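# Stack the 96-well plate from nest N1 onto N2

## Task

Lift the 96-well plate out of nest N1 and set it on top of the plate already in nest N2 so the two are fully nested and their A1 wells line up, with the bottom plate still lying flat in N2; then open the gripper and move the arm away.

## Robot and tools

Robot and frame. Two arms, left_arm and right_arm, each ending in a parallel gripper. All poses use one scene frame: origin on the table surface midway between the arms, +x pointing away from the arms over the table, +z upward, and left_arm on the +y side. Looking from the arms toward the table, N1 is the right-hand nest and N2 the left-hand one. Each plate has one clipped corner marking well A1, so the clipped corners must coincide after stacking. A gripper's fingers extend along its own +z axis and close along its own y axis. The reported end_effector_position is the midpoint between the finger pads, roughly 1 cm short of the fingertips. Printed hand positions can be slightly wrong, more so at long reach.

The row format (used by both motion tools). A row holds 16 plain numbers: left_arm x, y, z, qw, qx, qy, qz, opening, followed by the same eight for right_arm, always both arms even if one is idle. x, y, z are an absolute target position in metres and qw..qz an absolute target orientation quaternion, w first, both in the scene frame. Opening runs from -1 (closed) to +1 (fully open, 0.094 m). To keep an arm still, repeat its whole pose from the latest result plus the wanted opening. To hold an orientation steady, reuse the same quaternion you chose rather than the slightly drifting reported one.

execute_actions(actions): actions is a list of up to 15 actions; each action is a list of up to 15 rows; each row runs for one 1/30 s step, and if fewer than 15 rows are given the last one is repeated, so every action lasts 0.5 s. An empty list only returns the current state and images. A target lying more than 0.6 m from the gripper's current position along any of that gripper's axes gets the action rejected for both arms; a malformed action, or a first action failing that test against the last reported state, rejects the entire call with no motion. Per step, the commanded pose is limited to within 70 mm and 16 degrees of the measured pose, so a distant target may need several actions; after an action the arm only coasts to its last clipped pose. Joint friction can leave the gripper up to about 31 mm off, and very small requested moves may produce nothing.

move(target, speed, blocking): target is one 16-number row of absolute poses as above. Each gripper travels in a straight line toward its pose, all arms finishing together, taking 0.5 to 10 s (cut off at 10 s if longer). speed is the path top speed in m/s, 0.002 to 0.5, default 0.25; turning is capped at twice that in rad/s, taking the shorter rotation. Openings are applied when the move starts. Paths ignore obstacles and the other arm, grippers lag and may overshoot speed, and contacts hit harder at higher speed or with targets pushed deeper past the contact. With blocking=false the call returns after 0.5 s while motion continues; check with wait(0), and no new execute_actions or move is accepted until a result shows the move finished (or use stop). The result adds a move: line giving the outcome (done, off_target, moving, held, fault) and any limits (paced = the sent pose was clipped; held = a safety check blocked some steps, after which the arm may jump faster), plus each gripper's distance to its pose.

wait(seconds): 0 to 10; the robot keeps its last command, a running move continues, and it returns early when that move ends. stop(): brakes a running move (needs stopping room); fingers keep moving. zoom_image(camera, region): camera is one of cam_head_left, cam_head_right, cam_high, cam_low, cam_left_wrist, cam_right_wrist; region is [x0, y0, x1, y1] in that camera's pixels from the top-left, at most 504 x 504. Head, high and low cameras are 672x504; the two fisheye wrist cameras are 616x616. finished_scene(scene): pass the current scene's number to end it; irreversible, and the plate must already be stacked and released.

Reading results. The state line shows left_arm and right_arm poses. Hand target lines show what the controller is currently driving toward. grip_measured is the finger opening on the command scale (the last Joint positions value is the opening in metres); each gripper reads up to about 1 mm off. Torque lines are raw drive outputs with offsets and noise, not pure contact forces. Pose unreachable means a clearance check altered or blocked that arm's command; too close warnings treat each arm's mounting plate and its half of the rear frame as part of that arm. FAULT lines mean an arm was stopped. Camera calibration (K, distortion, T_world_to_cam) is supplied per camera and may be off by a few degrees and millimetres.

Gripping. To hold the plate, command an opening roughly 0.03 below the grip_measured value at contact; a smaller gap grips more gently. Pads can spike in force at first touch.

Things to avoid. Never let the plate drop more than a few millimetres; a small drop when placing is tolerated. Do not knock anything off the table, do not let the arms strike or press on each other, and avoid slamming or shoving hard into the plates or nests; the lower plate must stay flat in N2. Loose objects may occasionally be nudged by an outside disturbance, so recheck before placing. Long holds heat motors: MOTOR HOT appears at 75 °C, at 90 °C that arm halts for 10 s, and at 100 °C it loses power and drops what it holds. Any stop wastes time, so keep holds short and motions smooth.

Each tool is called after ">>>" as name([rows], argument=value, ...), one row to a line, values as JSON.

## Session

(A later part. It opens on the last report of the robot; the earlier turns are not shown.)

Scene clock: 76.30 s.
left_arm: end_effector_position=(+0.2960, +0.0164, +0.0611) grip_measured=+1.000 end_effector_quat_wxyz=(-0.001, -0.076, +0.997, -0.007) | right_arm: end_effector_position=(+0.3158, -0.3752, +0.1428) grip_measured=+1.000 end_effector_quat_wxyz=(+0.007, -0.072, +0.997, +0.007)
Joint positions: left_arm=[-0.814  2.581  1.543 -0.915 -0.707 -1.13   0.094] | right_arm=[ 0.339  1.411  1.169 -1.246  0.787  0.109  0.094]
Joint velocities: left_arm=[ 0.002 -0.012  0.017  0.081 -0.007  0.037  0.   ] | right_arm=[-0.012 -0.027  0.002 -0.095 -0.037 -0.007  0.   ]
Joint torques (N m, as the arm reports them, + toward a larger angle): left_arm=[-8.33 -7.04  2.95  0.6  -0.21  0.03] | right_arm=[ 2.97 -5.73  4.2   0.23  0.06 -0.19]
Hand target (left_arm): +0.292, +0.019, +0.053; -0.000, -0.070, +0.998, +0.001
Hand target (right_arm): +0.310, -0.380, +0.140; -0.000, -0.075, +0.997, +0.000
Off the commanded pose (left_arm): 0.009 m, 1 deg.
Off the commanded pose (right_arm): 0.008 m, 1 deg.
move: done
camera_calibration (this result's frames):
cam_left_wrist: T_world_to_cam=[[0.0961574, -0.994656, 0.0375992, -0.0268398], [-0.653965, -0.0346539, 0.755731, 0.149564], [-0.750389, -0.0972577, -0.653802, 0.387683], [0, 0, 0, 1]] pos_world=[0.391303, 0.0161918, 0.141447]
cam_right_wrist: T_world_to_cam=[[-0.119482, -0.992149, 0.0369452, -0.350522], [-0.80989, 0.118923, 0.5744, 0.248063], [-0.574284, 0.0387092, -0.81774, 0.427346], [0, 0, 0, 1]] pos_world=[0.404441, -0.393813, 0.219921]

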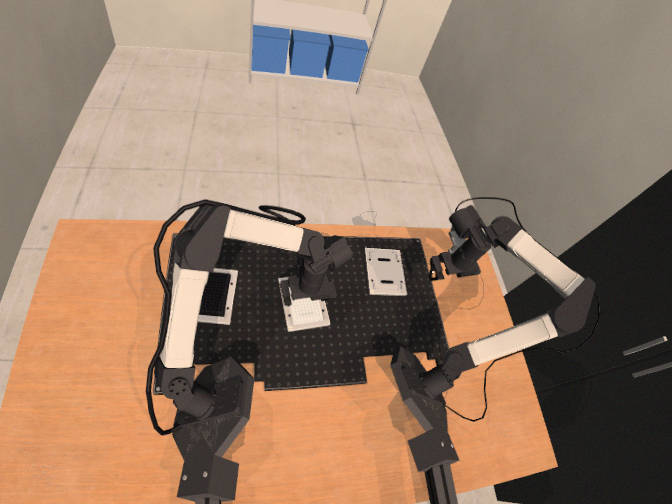

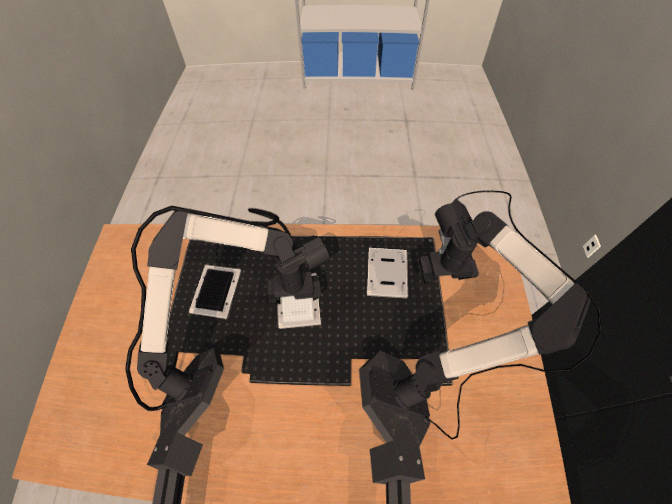

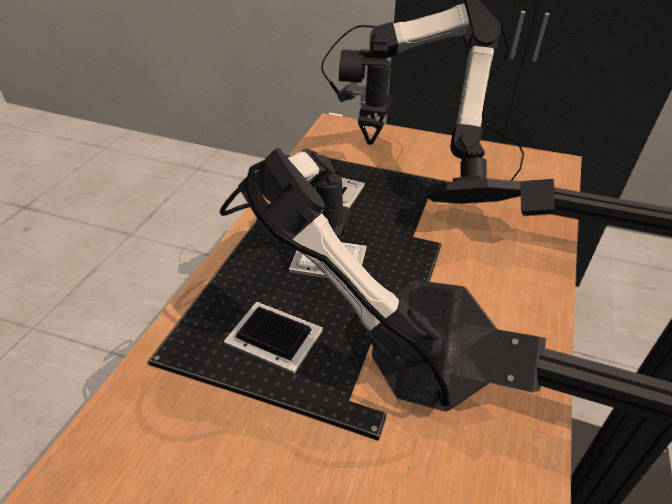

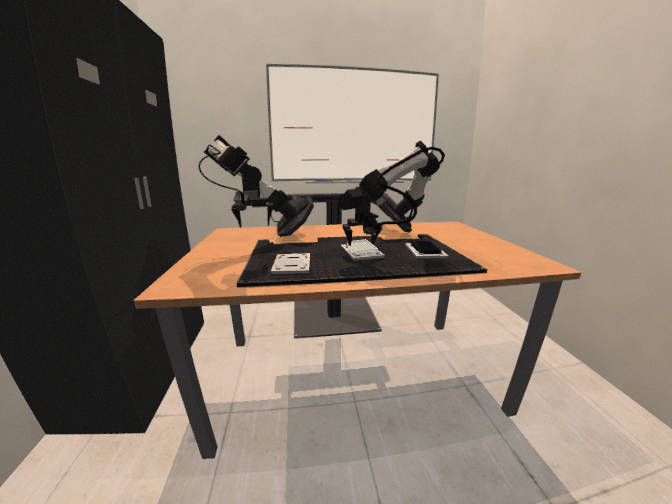

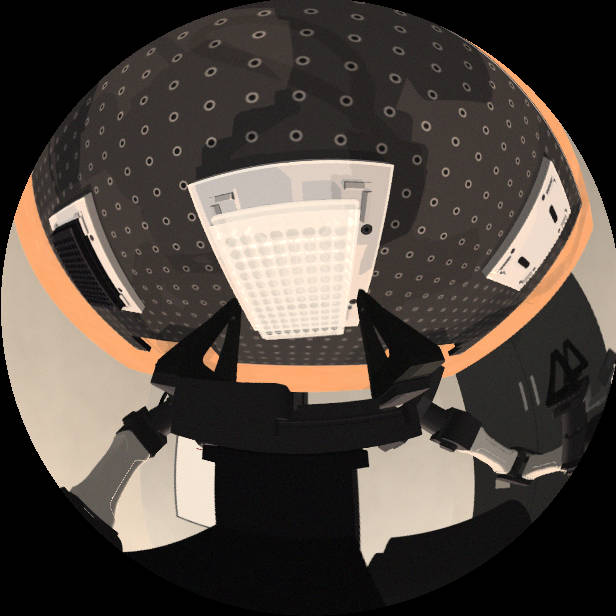

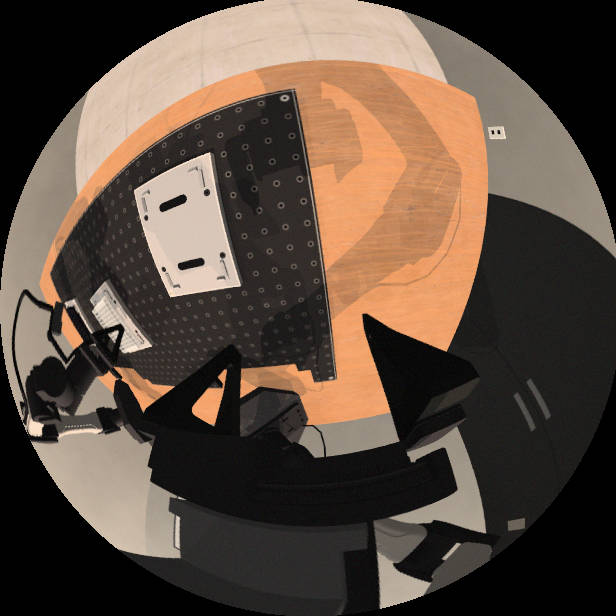

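>>> move(target=[0.292,0.019,0.041,0,-0.073,0.9973,0,1,0.31,-0.38,0.14,0,-0.075,0.997,0,1], speed=0.02)

>>> move(target=[0.292,0.019,0.041,0,-0.073,0.9973,0,0.67,0.31,-0.38,0.14,0,-0.075,0.997,0,1])

>>> zoom_image(camera="cam_left_wrist", region=[170,140,420,390])

Scene clock: 85.50 s.
left_arm: end_effector_position=(+0.2989, +0.0170, +0.0521) grip_measured=+1.000 end_effector_quat_wxyz=(+0.001, -0.082, +0.997, -0.010) | right_arm: end_effector_position=(+0.3158, -0.3752, +0.1428) grip_measured=+1.000 end_effector_quat_wxyz=(+0.007, -0.072, +0.997, +0.007)
Joint positions: left_arm=[-0.794  2.581  1.522 -0.866 -0.714 -1.11   0.094] | right_arm=[ 0.339  1.411  1.169 -1.246  0.787  0.109  0.094]
Joint velocities: left_arm=[ 0.007 -0.017 -0.002 -0.007 -0.037  0.066  0.   ] | right_arm=[-0.002 -0.032  0.017  0.022  0.037  0.022  0.   ]
Joint torques (N m, as the arm reports them, + toward a larger angle): left_arm=[-8.28 -6.35  2.9   0.58 -0.21  0.05] | right_arm=[ 2.97 -5.74  4.19  0.23  0.06 -0.19]
Hand target (left_arm): +0.292, +0.019, +0.041; -0.000, -0.073, +0.997, +0.001
Hand target (right_arm): +0.310, -0.380, +0.140; -0.000, -0.075, +0.997, +0.000
Off the commanded pose (left_arm): 0.013 m, 2 deg.
Off the commanded pose (right_arm): 0.008 m, 1 deg.
move: off_target (left_arm)
camera_calibration (this result's frames):
cam_left_wrist: T_world_to_cam=[[0.108372, -0.993107, 0.0446527, -0.0302088], [-0.656708, -0.0377968, 0.753197, 0.159331], [-0.746318, -0.110949, -0.656277, 0.383187], [0, 0, 0, 1]] pos_world=[0.393887, 0.0185359, 0.132819]
cam_right_wrist: T_world_to_cam=[[-0.119482, -0.992149, 0.0369452, -0.350522], [-0.80989, 0.118923, 0.5744, 0.248063], [-0.574284, 0.0387092, -0.81774, 0.427346], [0, 0, 0, 1]] pos_world=[0.404441, -0.393813, 0.219921]

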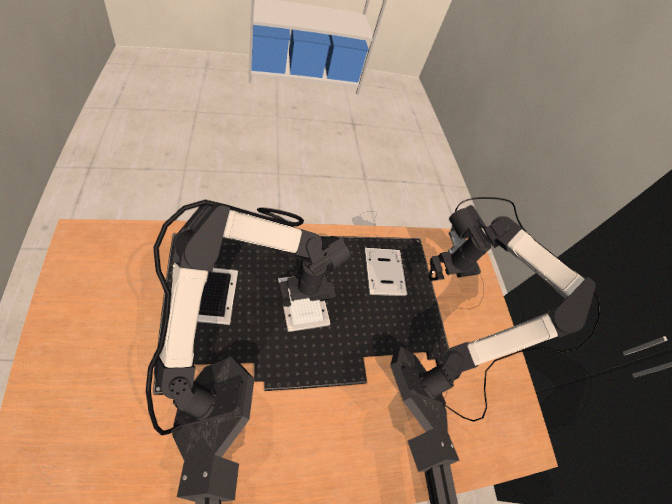

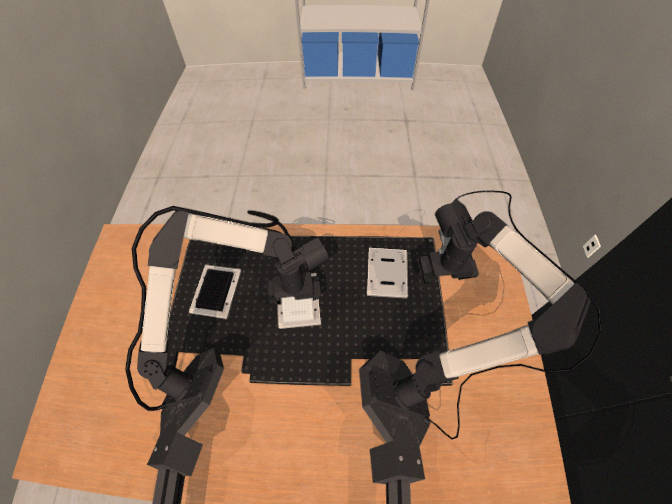

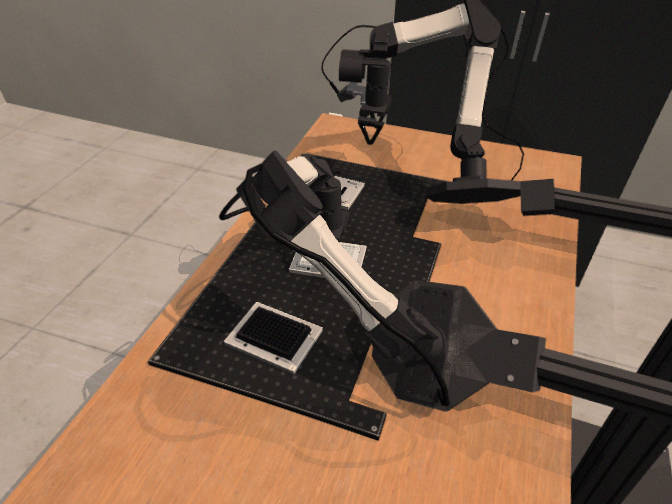

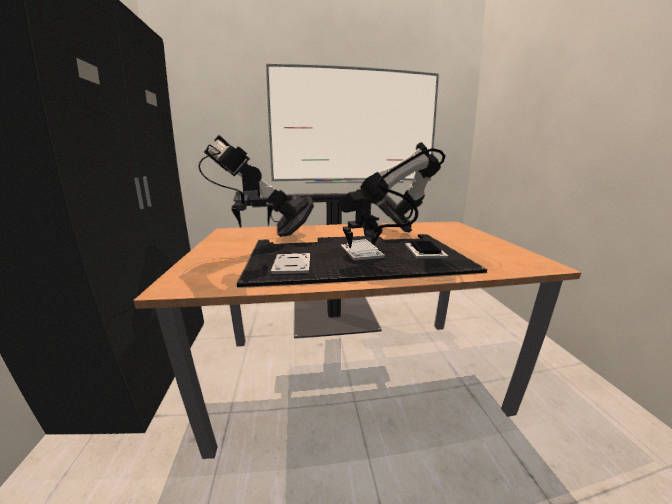

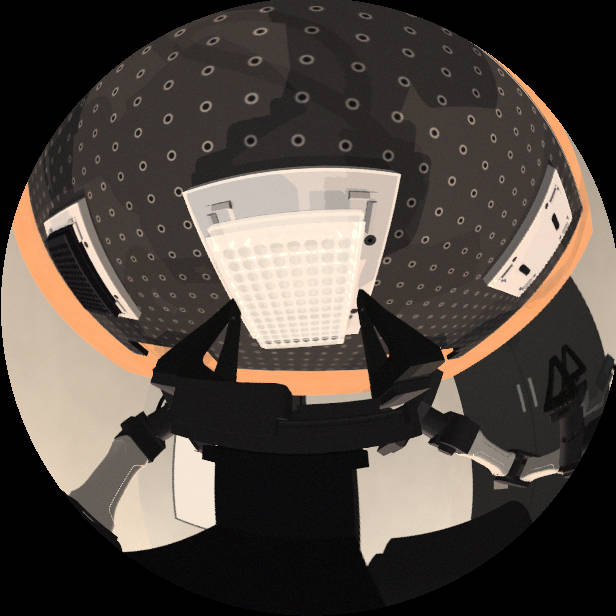

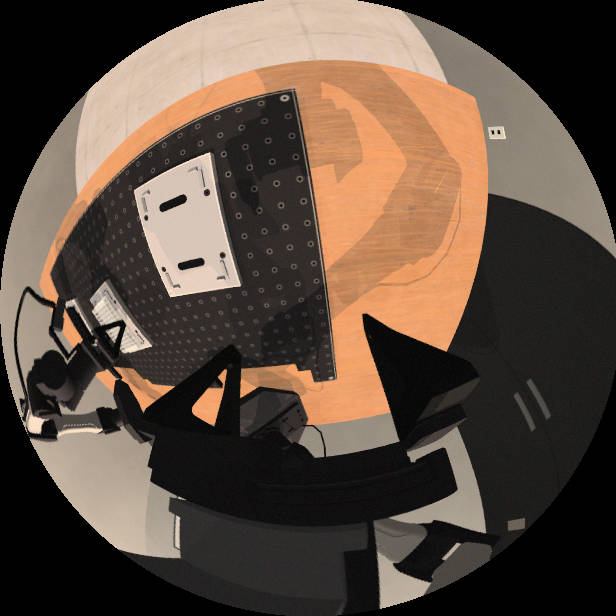

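Scene clock: 86.20 s.
left_arm: end_effector_position=(+0.2993, +0.0164, +0.0521) grip_measured=+0.728 end_effector_quat_wxyz=(+0.001, -0.083, +0.997, -0.011) | right_arm: end_effector_position=(+0.3158, -0.3752, +0.1428) grip_measured=+1.000 end_effector_quat_wxyz=(+0.007, -0.072, +0.997, +0.007)
Joint positions: left_arm=[-0.794  2.581  1.522 -0.863 -0.714 -1.108  0.081] | right_arm=[ 0.339  1.411  1.169 -1.246  0.787  0.109  0.094]
Joint velocities: left_arm=[-0.002  0.002 -0.007  0.11  -0.022 -0.022 -0.001] | right_arm=[ 0.007  0.002 -0.002 -0.051 -0.066 -0.037  0.   ]
Joint torques (N m, as the arm reports them, + toward a larger angle): left_arm=[-8.35 -6.39  2.76  0.6  -0.22  0.05] | right_arm=[ 2.99 -5.74  4.2   0.23  0.06 -0.19]
Hand target (left_arm): +0.292, +0.019, +0.041; -0.000, -0.073, +0.997, +0.000
Hand target (right_arm): +0.310, -0.380, +0.140; -0.000, -0.075, +0.997, +0.000
Off the commanded pose (left_arm): 0.014 m, 2 deg.
Off the commanded pose (right_arm): 0.008 m, 1 deg.
move: off_target (left_arm)
camera_calibration (this result's frames):
cam_left_wrist: T_world_to_cam=[[0.108665, -0.992971, 0.0469051, -0.0310242], [-0.657834, -0.0364544, 0.75228, 0.159932], [-0.745282, -0.112603, -0.657172, 0.383203], [0, 0, 0, 1]] pos_world=[0.394174, 0.0181738, 0.132972]
cam_right_wrist: T_world_to_cam=[[-0.119482, -0.992149, 0.0369452, -0.350522], [-0.80989, 0.118923, 0.5744, 0.248063], [-0.574284, 0.0387092, -0.81774, 0.427346], [0, 0, 0, 1]] pos_world=[0.404441, -0.393813, 0.219921]

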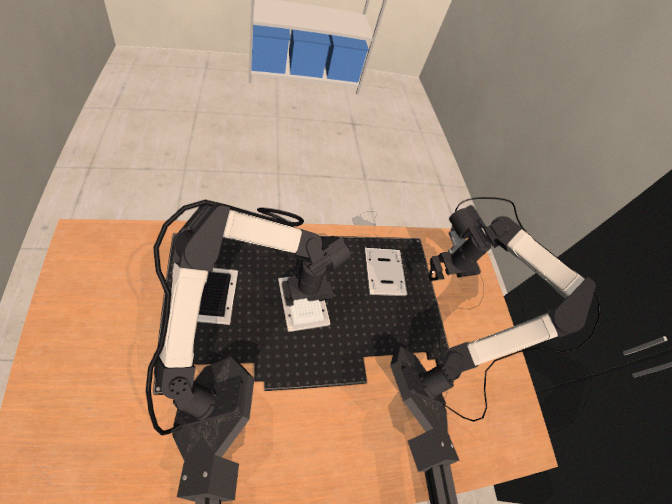

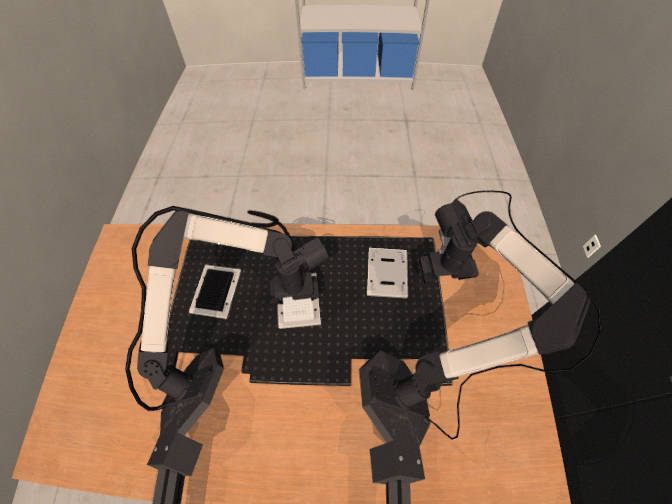

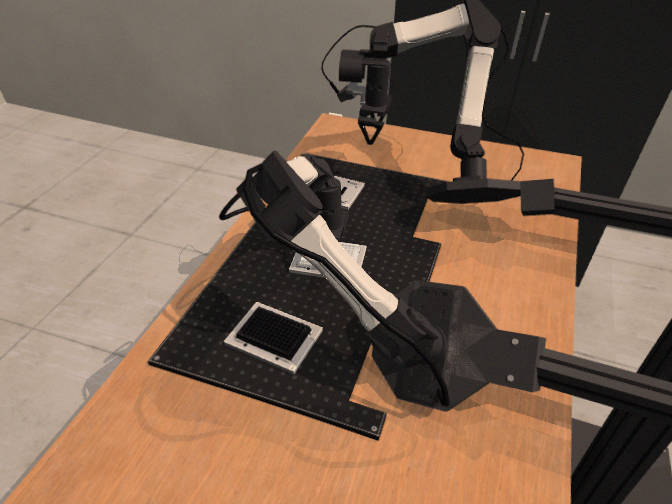

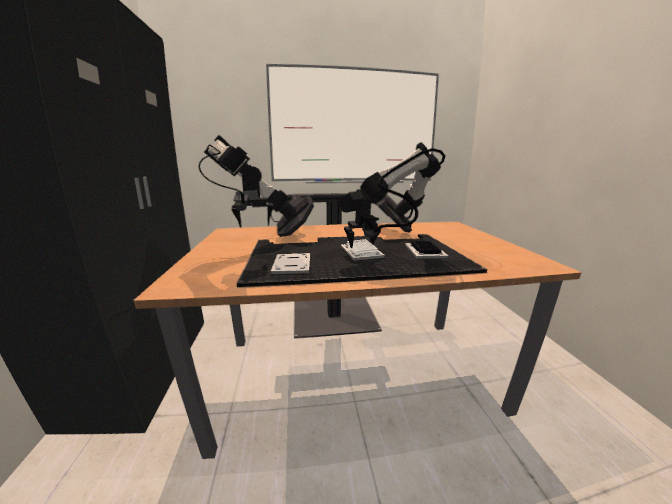

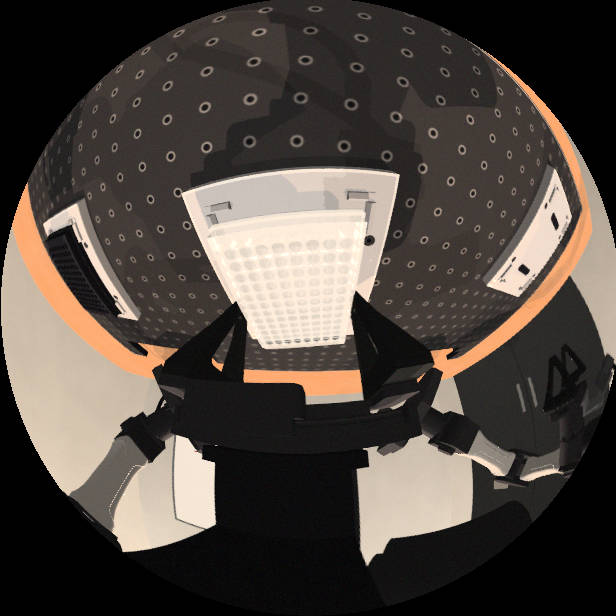

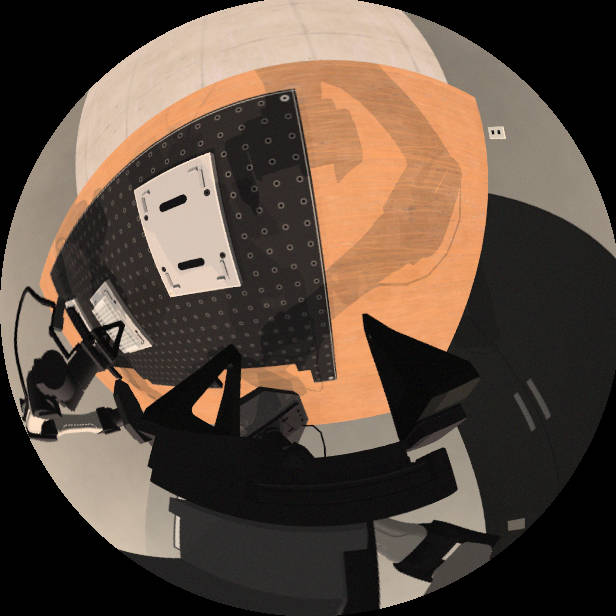

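Region (170, 140, 420, 390) of cam_left_wrist's 616x616 image, scaled by 2.016, with more detail than that image has.

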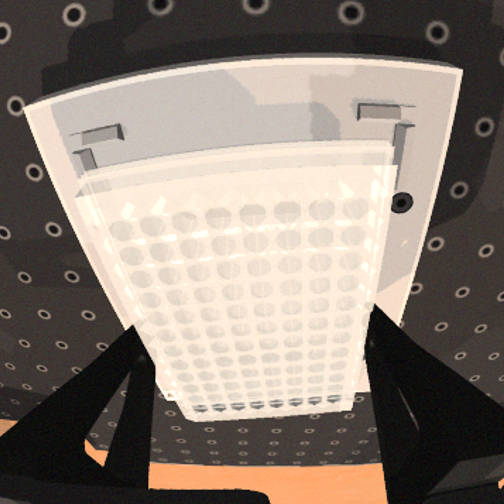

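>>> move(target=[0.303,0.017,0.11,0,-0.08,0.9968,0,0.67,0.31,-0.38,0.14,0,-0.075,0.997,0,1], speed=0.1)

>>> move(target=[0.324,0.278,0.1,0,0.05,0.9987,0,0.67,0.31,-0.38,0.14,0,-0.075,0.997,0,1], speed=0.2)

>>> move(target=[0.322,0.277,0.058,0,0.055,0.9985,0,0.67,0.31,-0.38,0.14,0,-0.075,0.997,0,1], speed=0.04)

>>> zoom_image(camera="cam_left_wrist", region=[190,160,390,280])

Scene clock: 92.80 s.
left_arm: end_effector_position=(+0.2962, +0.0173, +0.1002) grip_measured=+0.728 end_effector_quat_wxyz=(-0.000, -0.069, +0.998, +0.007) | right_arm: end_effector_position=(+0.3158, -0.3752, +0.1428) grip_measured=+1.000 end_effector_quat_wxyz=(+0.007, -0.072, +0.997, +0.007)
Joint positions: left_arm=[-0.881  2.581  1.663 -1.116 -0.694 -1.215  0.081] | right_arm=[ 0.339  1.411  1.169 -1.246  0.787  0.109  0.094]
Joint velocities: left_arm=[-0.007  0.002  0.007 -0.037 -0.022 -0.051 -0.001] | right_arm=[-0.002  0.002  0.007 -0.037 -0.037 -0.007  0.   ]
Joint torques (N m, as the arm reports them, + toward a larger angle): left_arm=[-9.35 -8.67  6.82  0.09 -0.03 -0.14] | right_arm=[ 2.97 -5.73  4.19  0.23  0.07 -0.19]
Hand target (left_arm): +0.302, +0.017, +0.110; +0.000, -0.079, +0.997, -0.002
Hand target (right_arm): +0.310, -0.380, +0.140; -0.000, -0.075, +0.997, +0.000
Off the commanded pose (left_arm): 0.012 m, 1 deg.
Off the commanded pose (right_arm): 0.008 m, 1 deg.
move: off_target (left_arm)
camera_calibration (this result's frames):
cam_left_wrist: T_world_to_cam=[[0.0820659, -0.996573, 0.0103489, -0.0204849], [-0.655064, -0.0461116, 0.754165, 0.120899], [-0.751104, -0.0686705, -0.656603, 0.413489], [0, 0, 0, 1]] pos_world=[0.391451, 0.0135546, 0.180532]
cam_right_wrist: T_world_to_cam=[[-0.119482, -0.992149, 0.0369452, -0.350522], [-0.80989, 0.118923, 0.5744, 0.248063], [-0.574284, 0.0387092, -0.81774, 0.427346], [0, 0, 0, 1]] pos_world=[0.404441, -0.393813, 0.219921]

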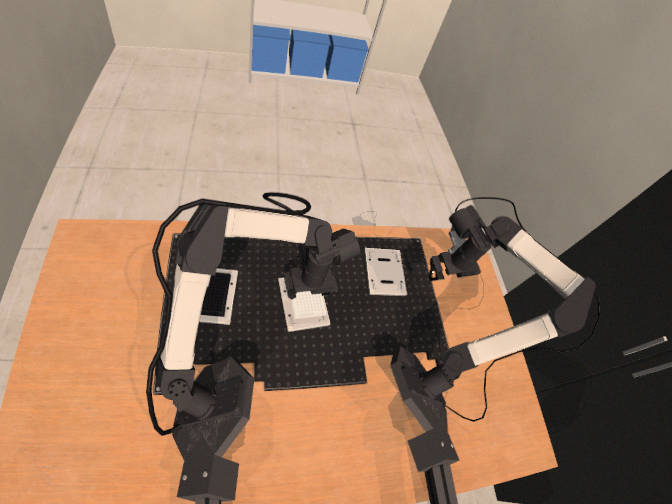

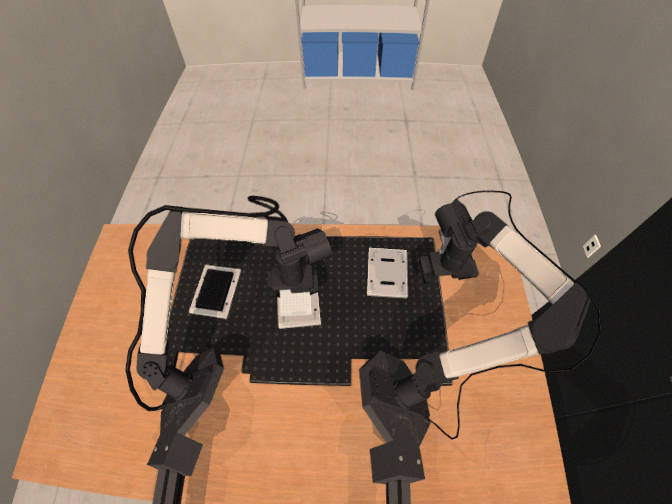

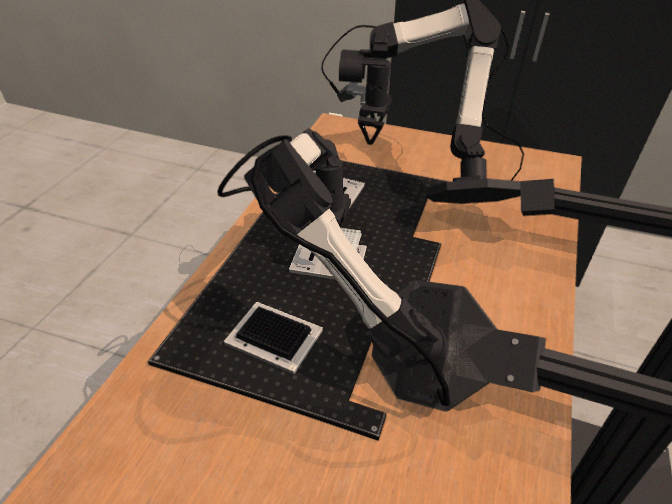

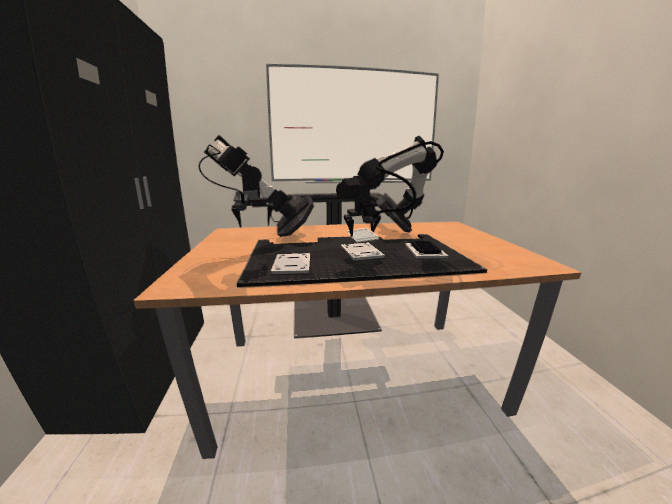

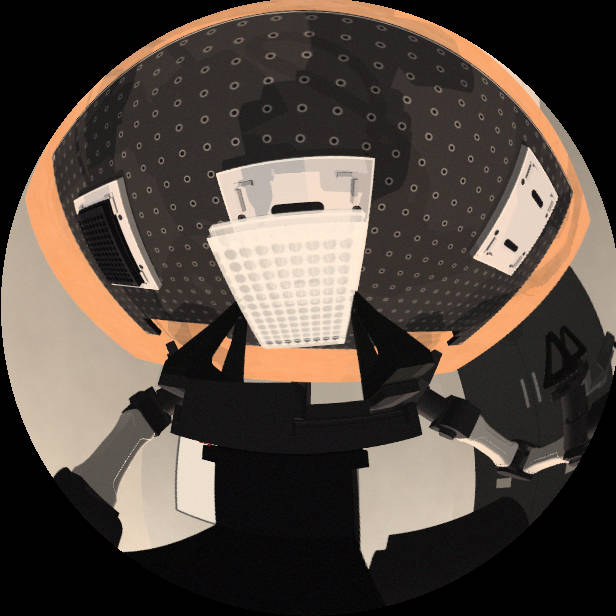

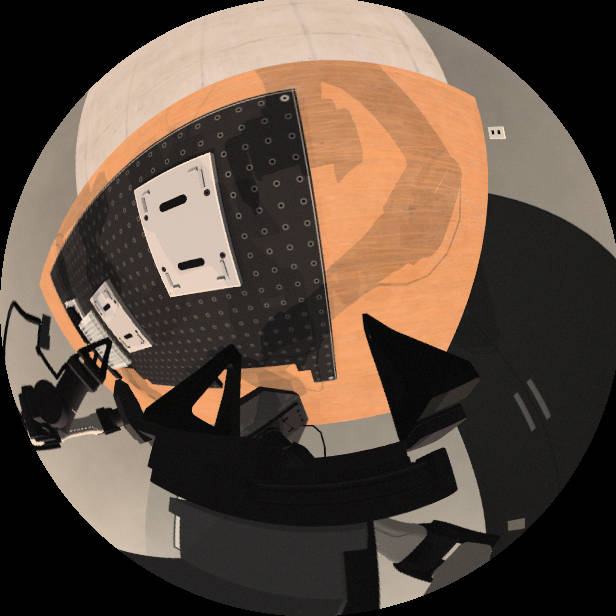

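Scene clock: 94.77 s.
left_arm: end_effector_position=(+0.3261, +0.2785, +0.0988) grip_measured=+0.728 end_effector_quat_wxyz=(-0.006, +0.049, +0.999, +0.007) | right_arm: end_effector_position=(+0.3158, -0.3752, +0.1428) grip_measured=+1.000 end_effector_quat_wxyz=(+0.007, -0.072, +0.997, +0.007)
Joint positions: left_arm=[-0.444  1.699  1.082 -1.026 -0.807 -0.406  0.081] | right_arm=[ 0.339  1.411  1.169 -1.246  0.787  0.109  0.094]
Joint velocities: left_arm=[-0.002  0.007  0.007  0.007  0.007  0.081  0.   ] | right_arm=[ 0.017 -0.007 -0.017 -0.037  0.051 -0.007  0.   ]
Joint torques (N m, as the arm reports them, + toward a larger angle): left_arm=[-5.7  -5.44  2.75  0.56 -0.11  0.06] | right_arm=[ 2.98 -5.72  4.19  0.23  0.06 -0.19]
Hand target (left_arm): +0.324, +0.281, +0.098; -0.001, +0.049, +0.999, +0.008
Hand target (right_arm): +0.310, -0.380, +0.140; -0.000, -0.075, +0.997, +0.000
Off the commanded pose (left_arm): 0.002 m, 1 deg.
Off the commanded pose (right_arm): 0.008 m, 1 deg.
move: done
camera_calibration (this result's frames):
cam_left_wrist: T_world_to_cam=[[-0.15305, -0.988155, 0.0111832, 0.311619], [-0.63808, 0.107458, 0.762435, 0.104463], [-0.754605, 0.109555, -0.646969, 0.403529], [0, 0, 0, 1]] pos_world=[0.418854, 0.252494, 0.177939]
cam_right_wrist: T_world_to_cam=[[-0.119482, -0.992149, 0.0369452, -0.350522], [-0.80989, 0.118923, 0.5744, 0.248063], [-0.574284, 0.0387092, -0.81774, 0.427346], [0, 0, 0, 1]] pos_world=[0.404441, -0.393813, 0.219921]

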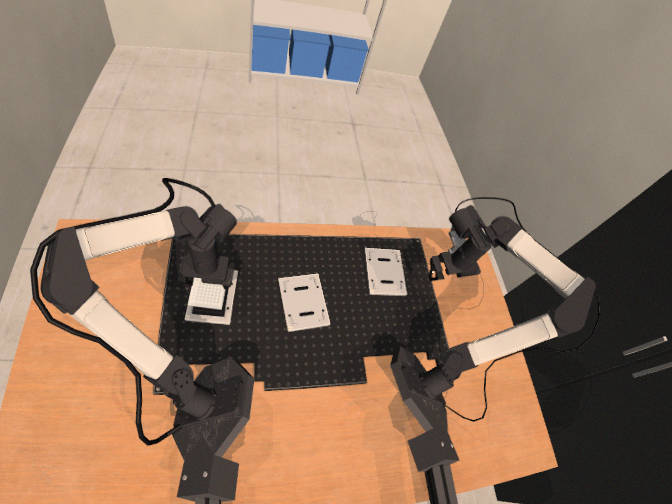

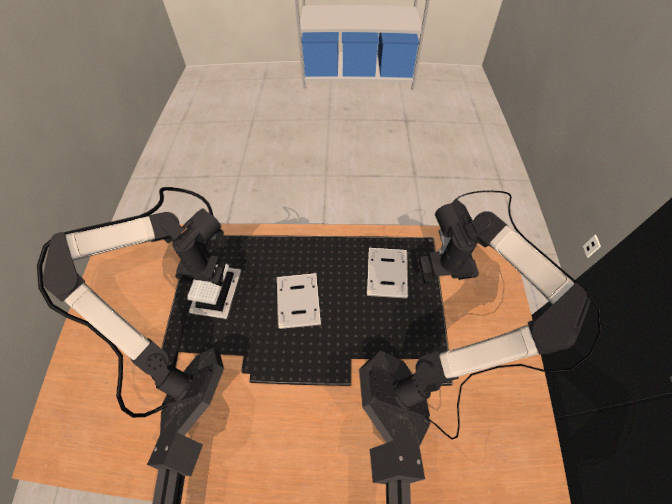

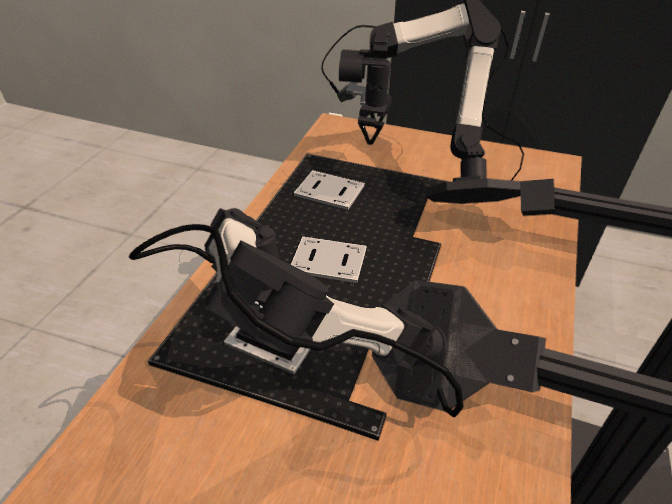

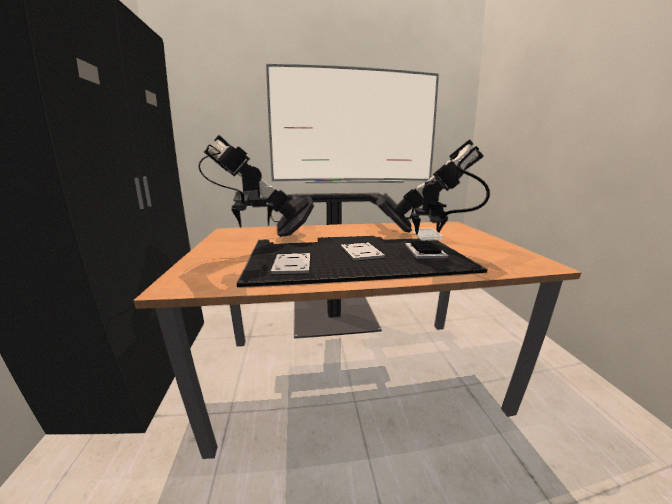

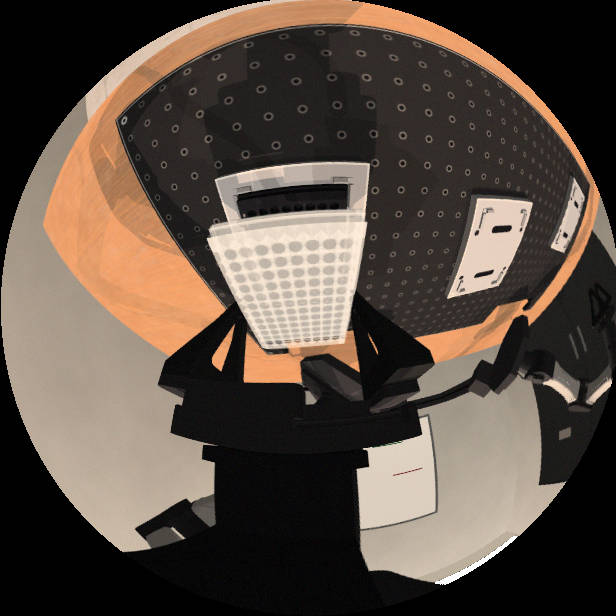

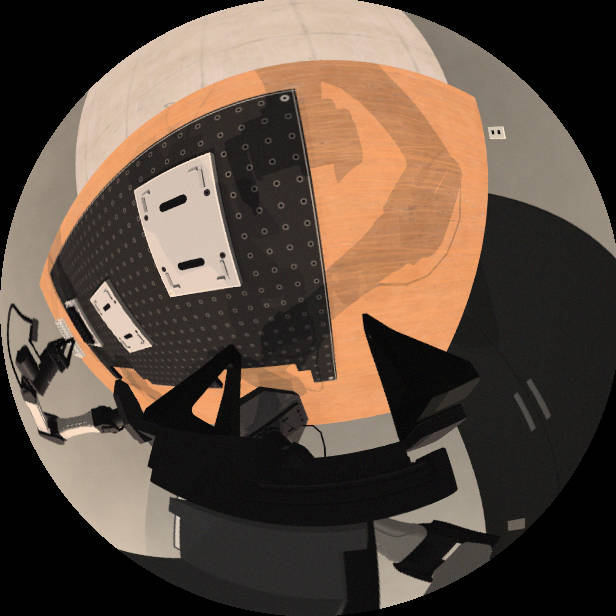

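Scene clock: 96.27 s.
left_arm: end_effector_position=(+0.3274, +0.2789, +0.0626) grip_measured=+0.728 end_effector_quat_wxyz=(+0.002, +0.051, +0.999, +0.004) | right_arm: end_effector_position=(+0.3158, -0.3752, +0.1428) grip_measured=+1.000 end_effector_quat_wxyz=(+0.007, -0.072, +0.997, +0.007)
Joint positions: left_arm=[-0.35   1.699  0.976 -0.796 -0.807 -0.248  0.081] | right_arm=[ 0.339  1.411  1.169 -1.246  0.787  0.109  0.094]
Joint velocities: left_arm=[-0.002  0.012 -0.007  0.051 -0.007  0.022  0.003] | right_arm=[-0.007  0.007  0.002  0.081  0.007  0.081  0.   ]
Joint torques (N m, as the arm reports them, + toward a larger angle): left_arm=[-5.34 -4.56  2.38  0.59  0.02  0.06] | right_arm=[ 2.97 -5.74  4.21  0.23  0.06 -0.19]
Hand target (left_arm): +0.322, +0.277, +0.058; -0.001, +0.055, +0.999, +0.002
Hand target (right_arm): +0.310, -0.380, +0.140; -0.000, -0.075, +0.997, +0.000
Off the commanded pose (left_arm): 0.007 m, 1 deg.
Off the commanded pose (right_arm): 0.008 m, 1 deg.
move: done
camera_calibration (this result's frames):
cam_left_wrist: T_world_to_cam=[[-0.157098, -0.987442, 0.0166921, 0.313407], [-0.649205, 0.115993, 0.751717, 0.13472], [-0.744213, 0.107257, -0.659274, 0.379057], [0, 0, 0, 1]] pos_world=[0.418795, 0.253189, 0.1434]
cam_right_wrist: T_world_to_cam=[[-0.119482, -0.992149, 0.0369452, -0.350522], [-0.80989, 0.118923, 0.5744, 0.248063], [-0.574284, 0.0387092, -0.81774, 0.427346], [0, 0, 0, 1]] pos_world=[0.404441, -0.393813, 0.219921]

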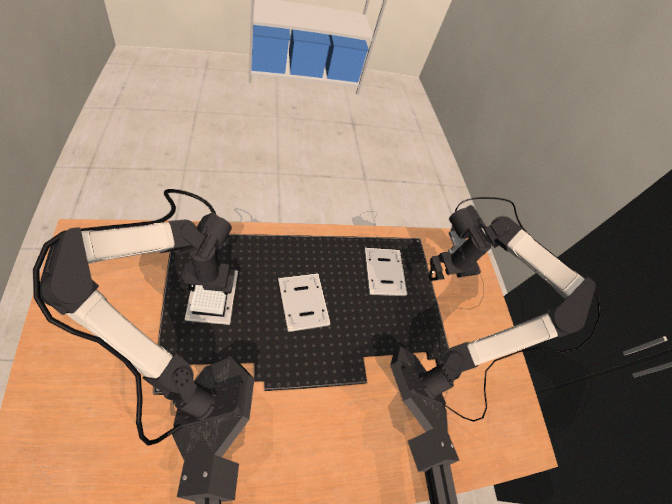

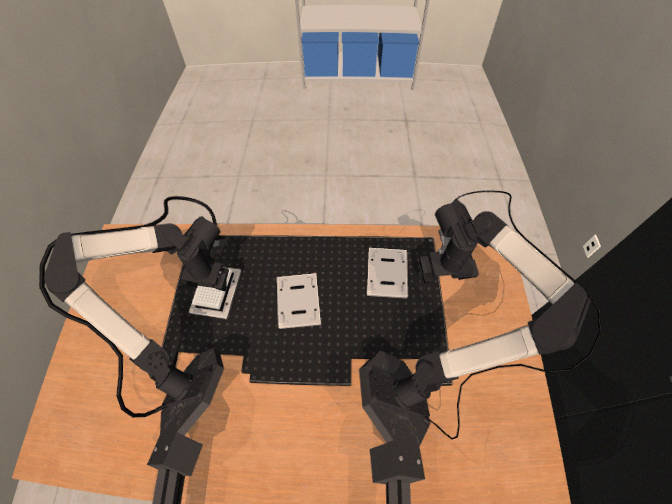

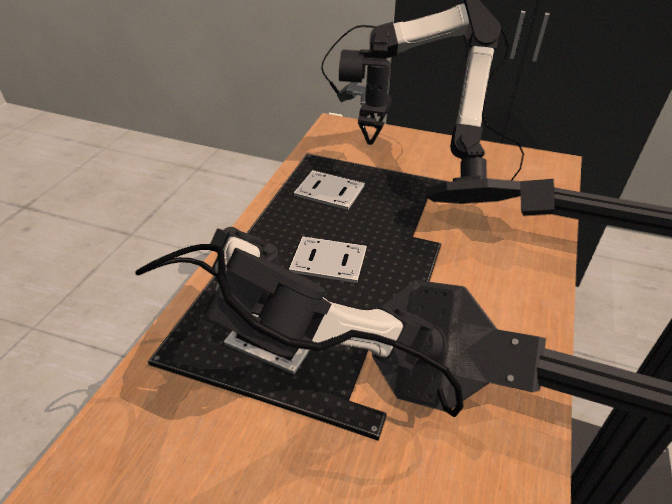

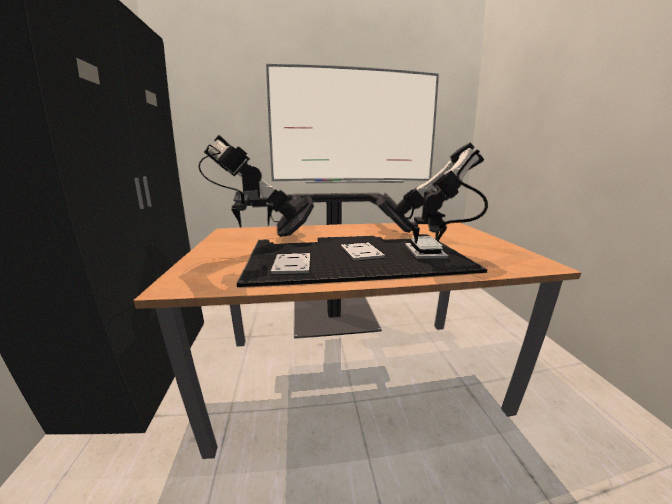

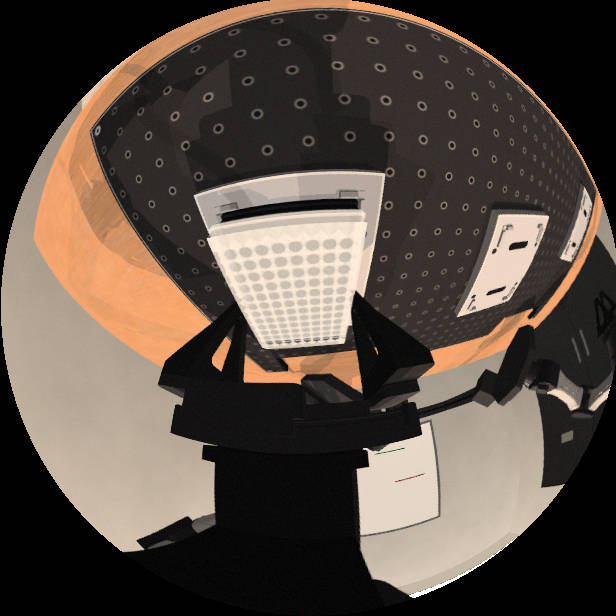

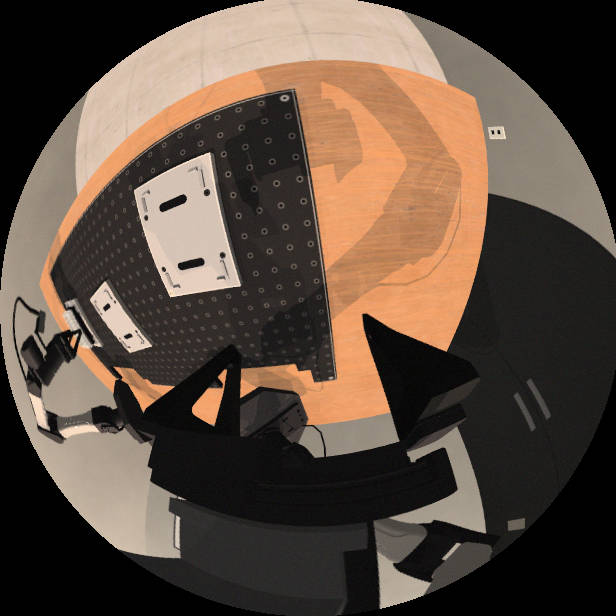

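Region (190, 160, 390, 280) of cam_left_wrist's 616x616 image, scaled by 2.520, with more detail than that image has; it fills the top 302 rows of this view, and the rest is white.

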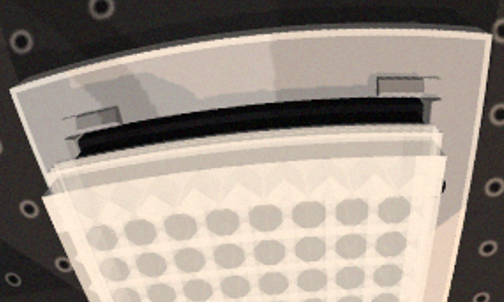

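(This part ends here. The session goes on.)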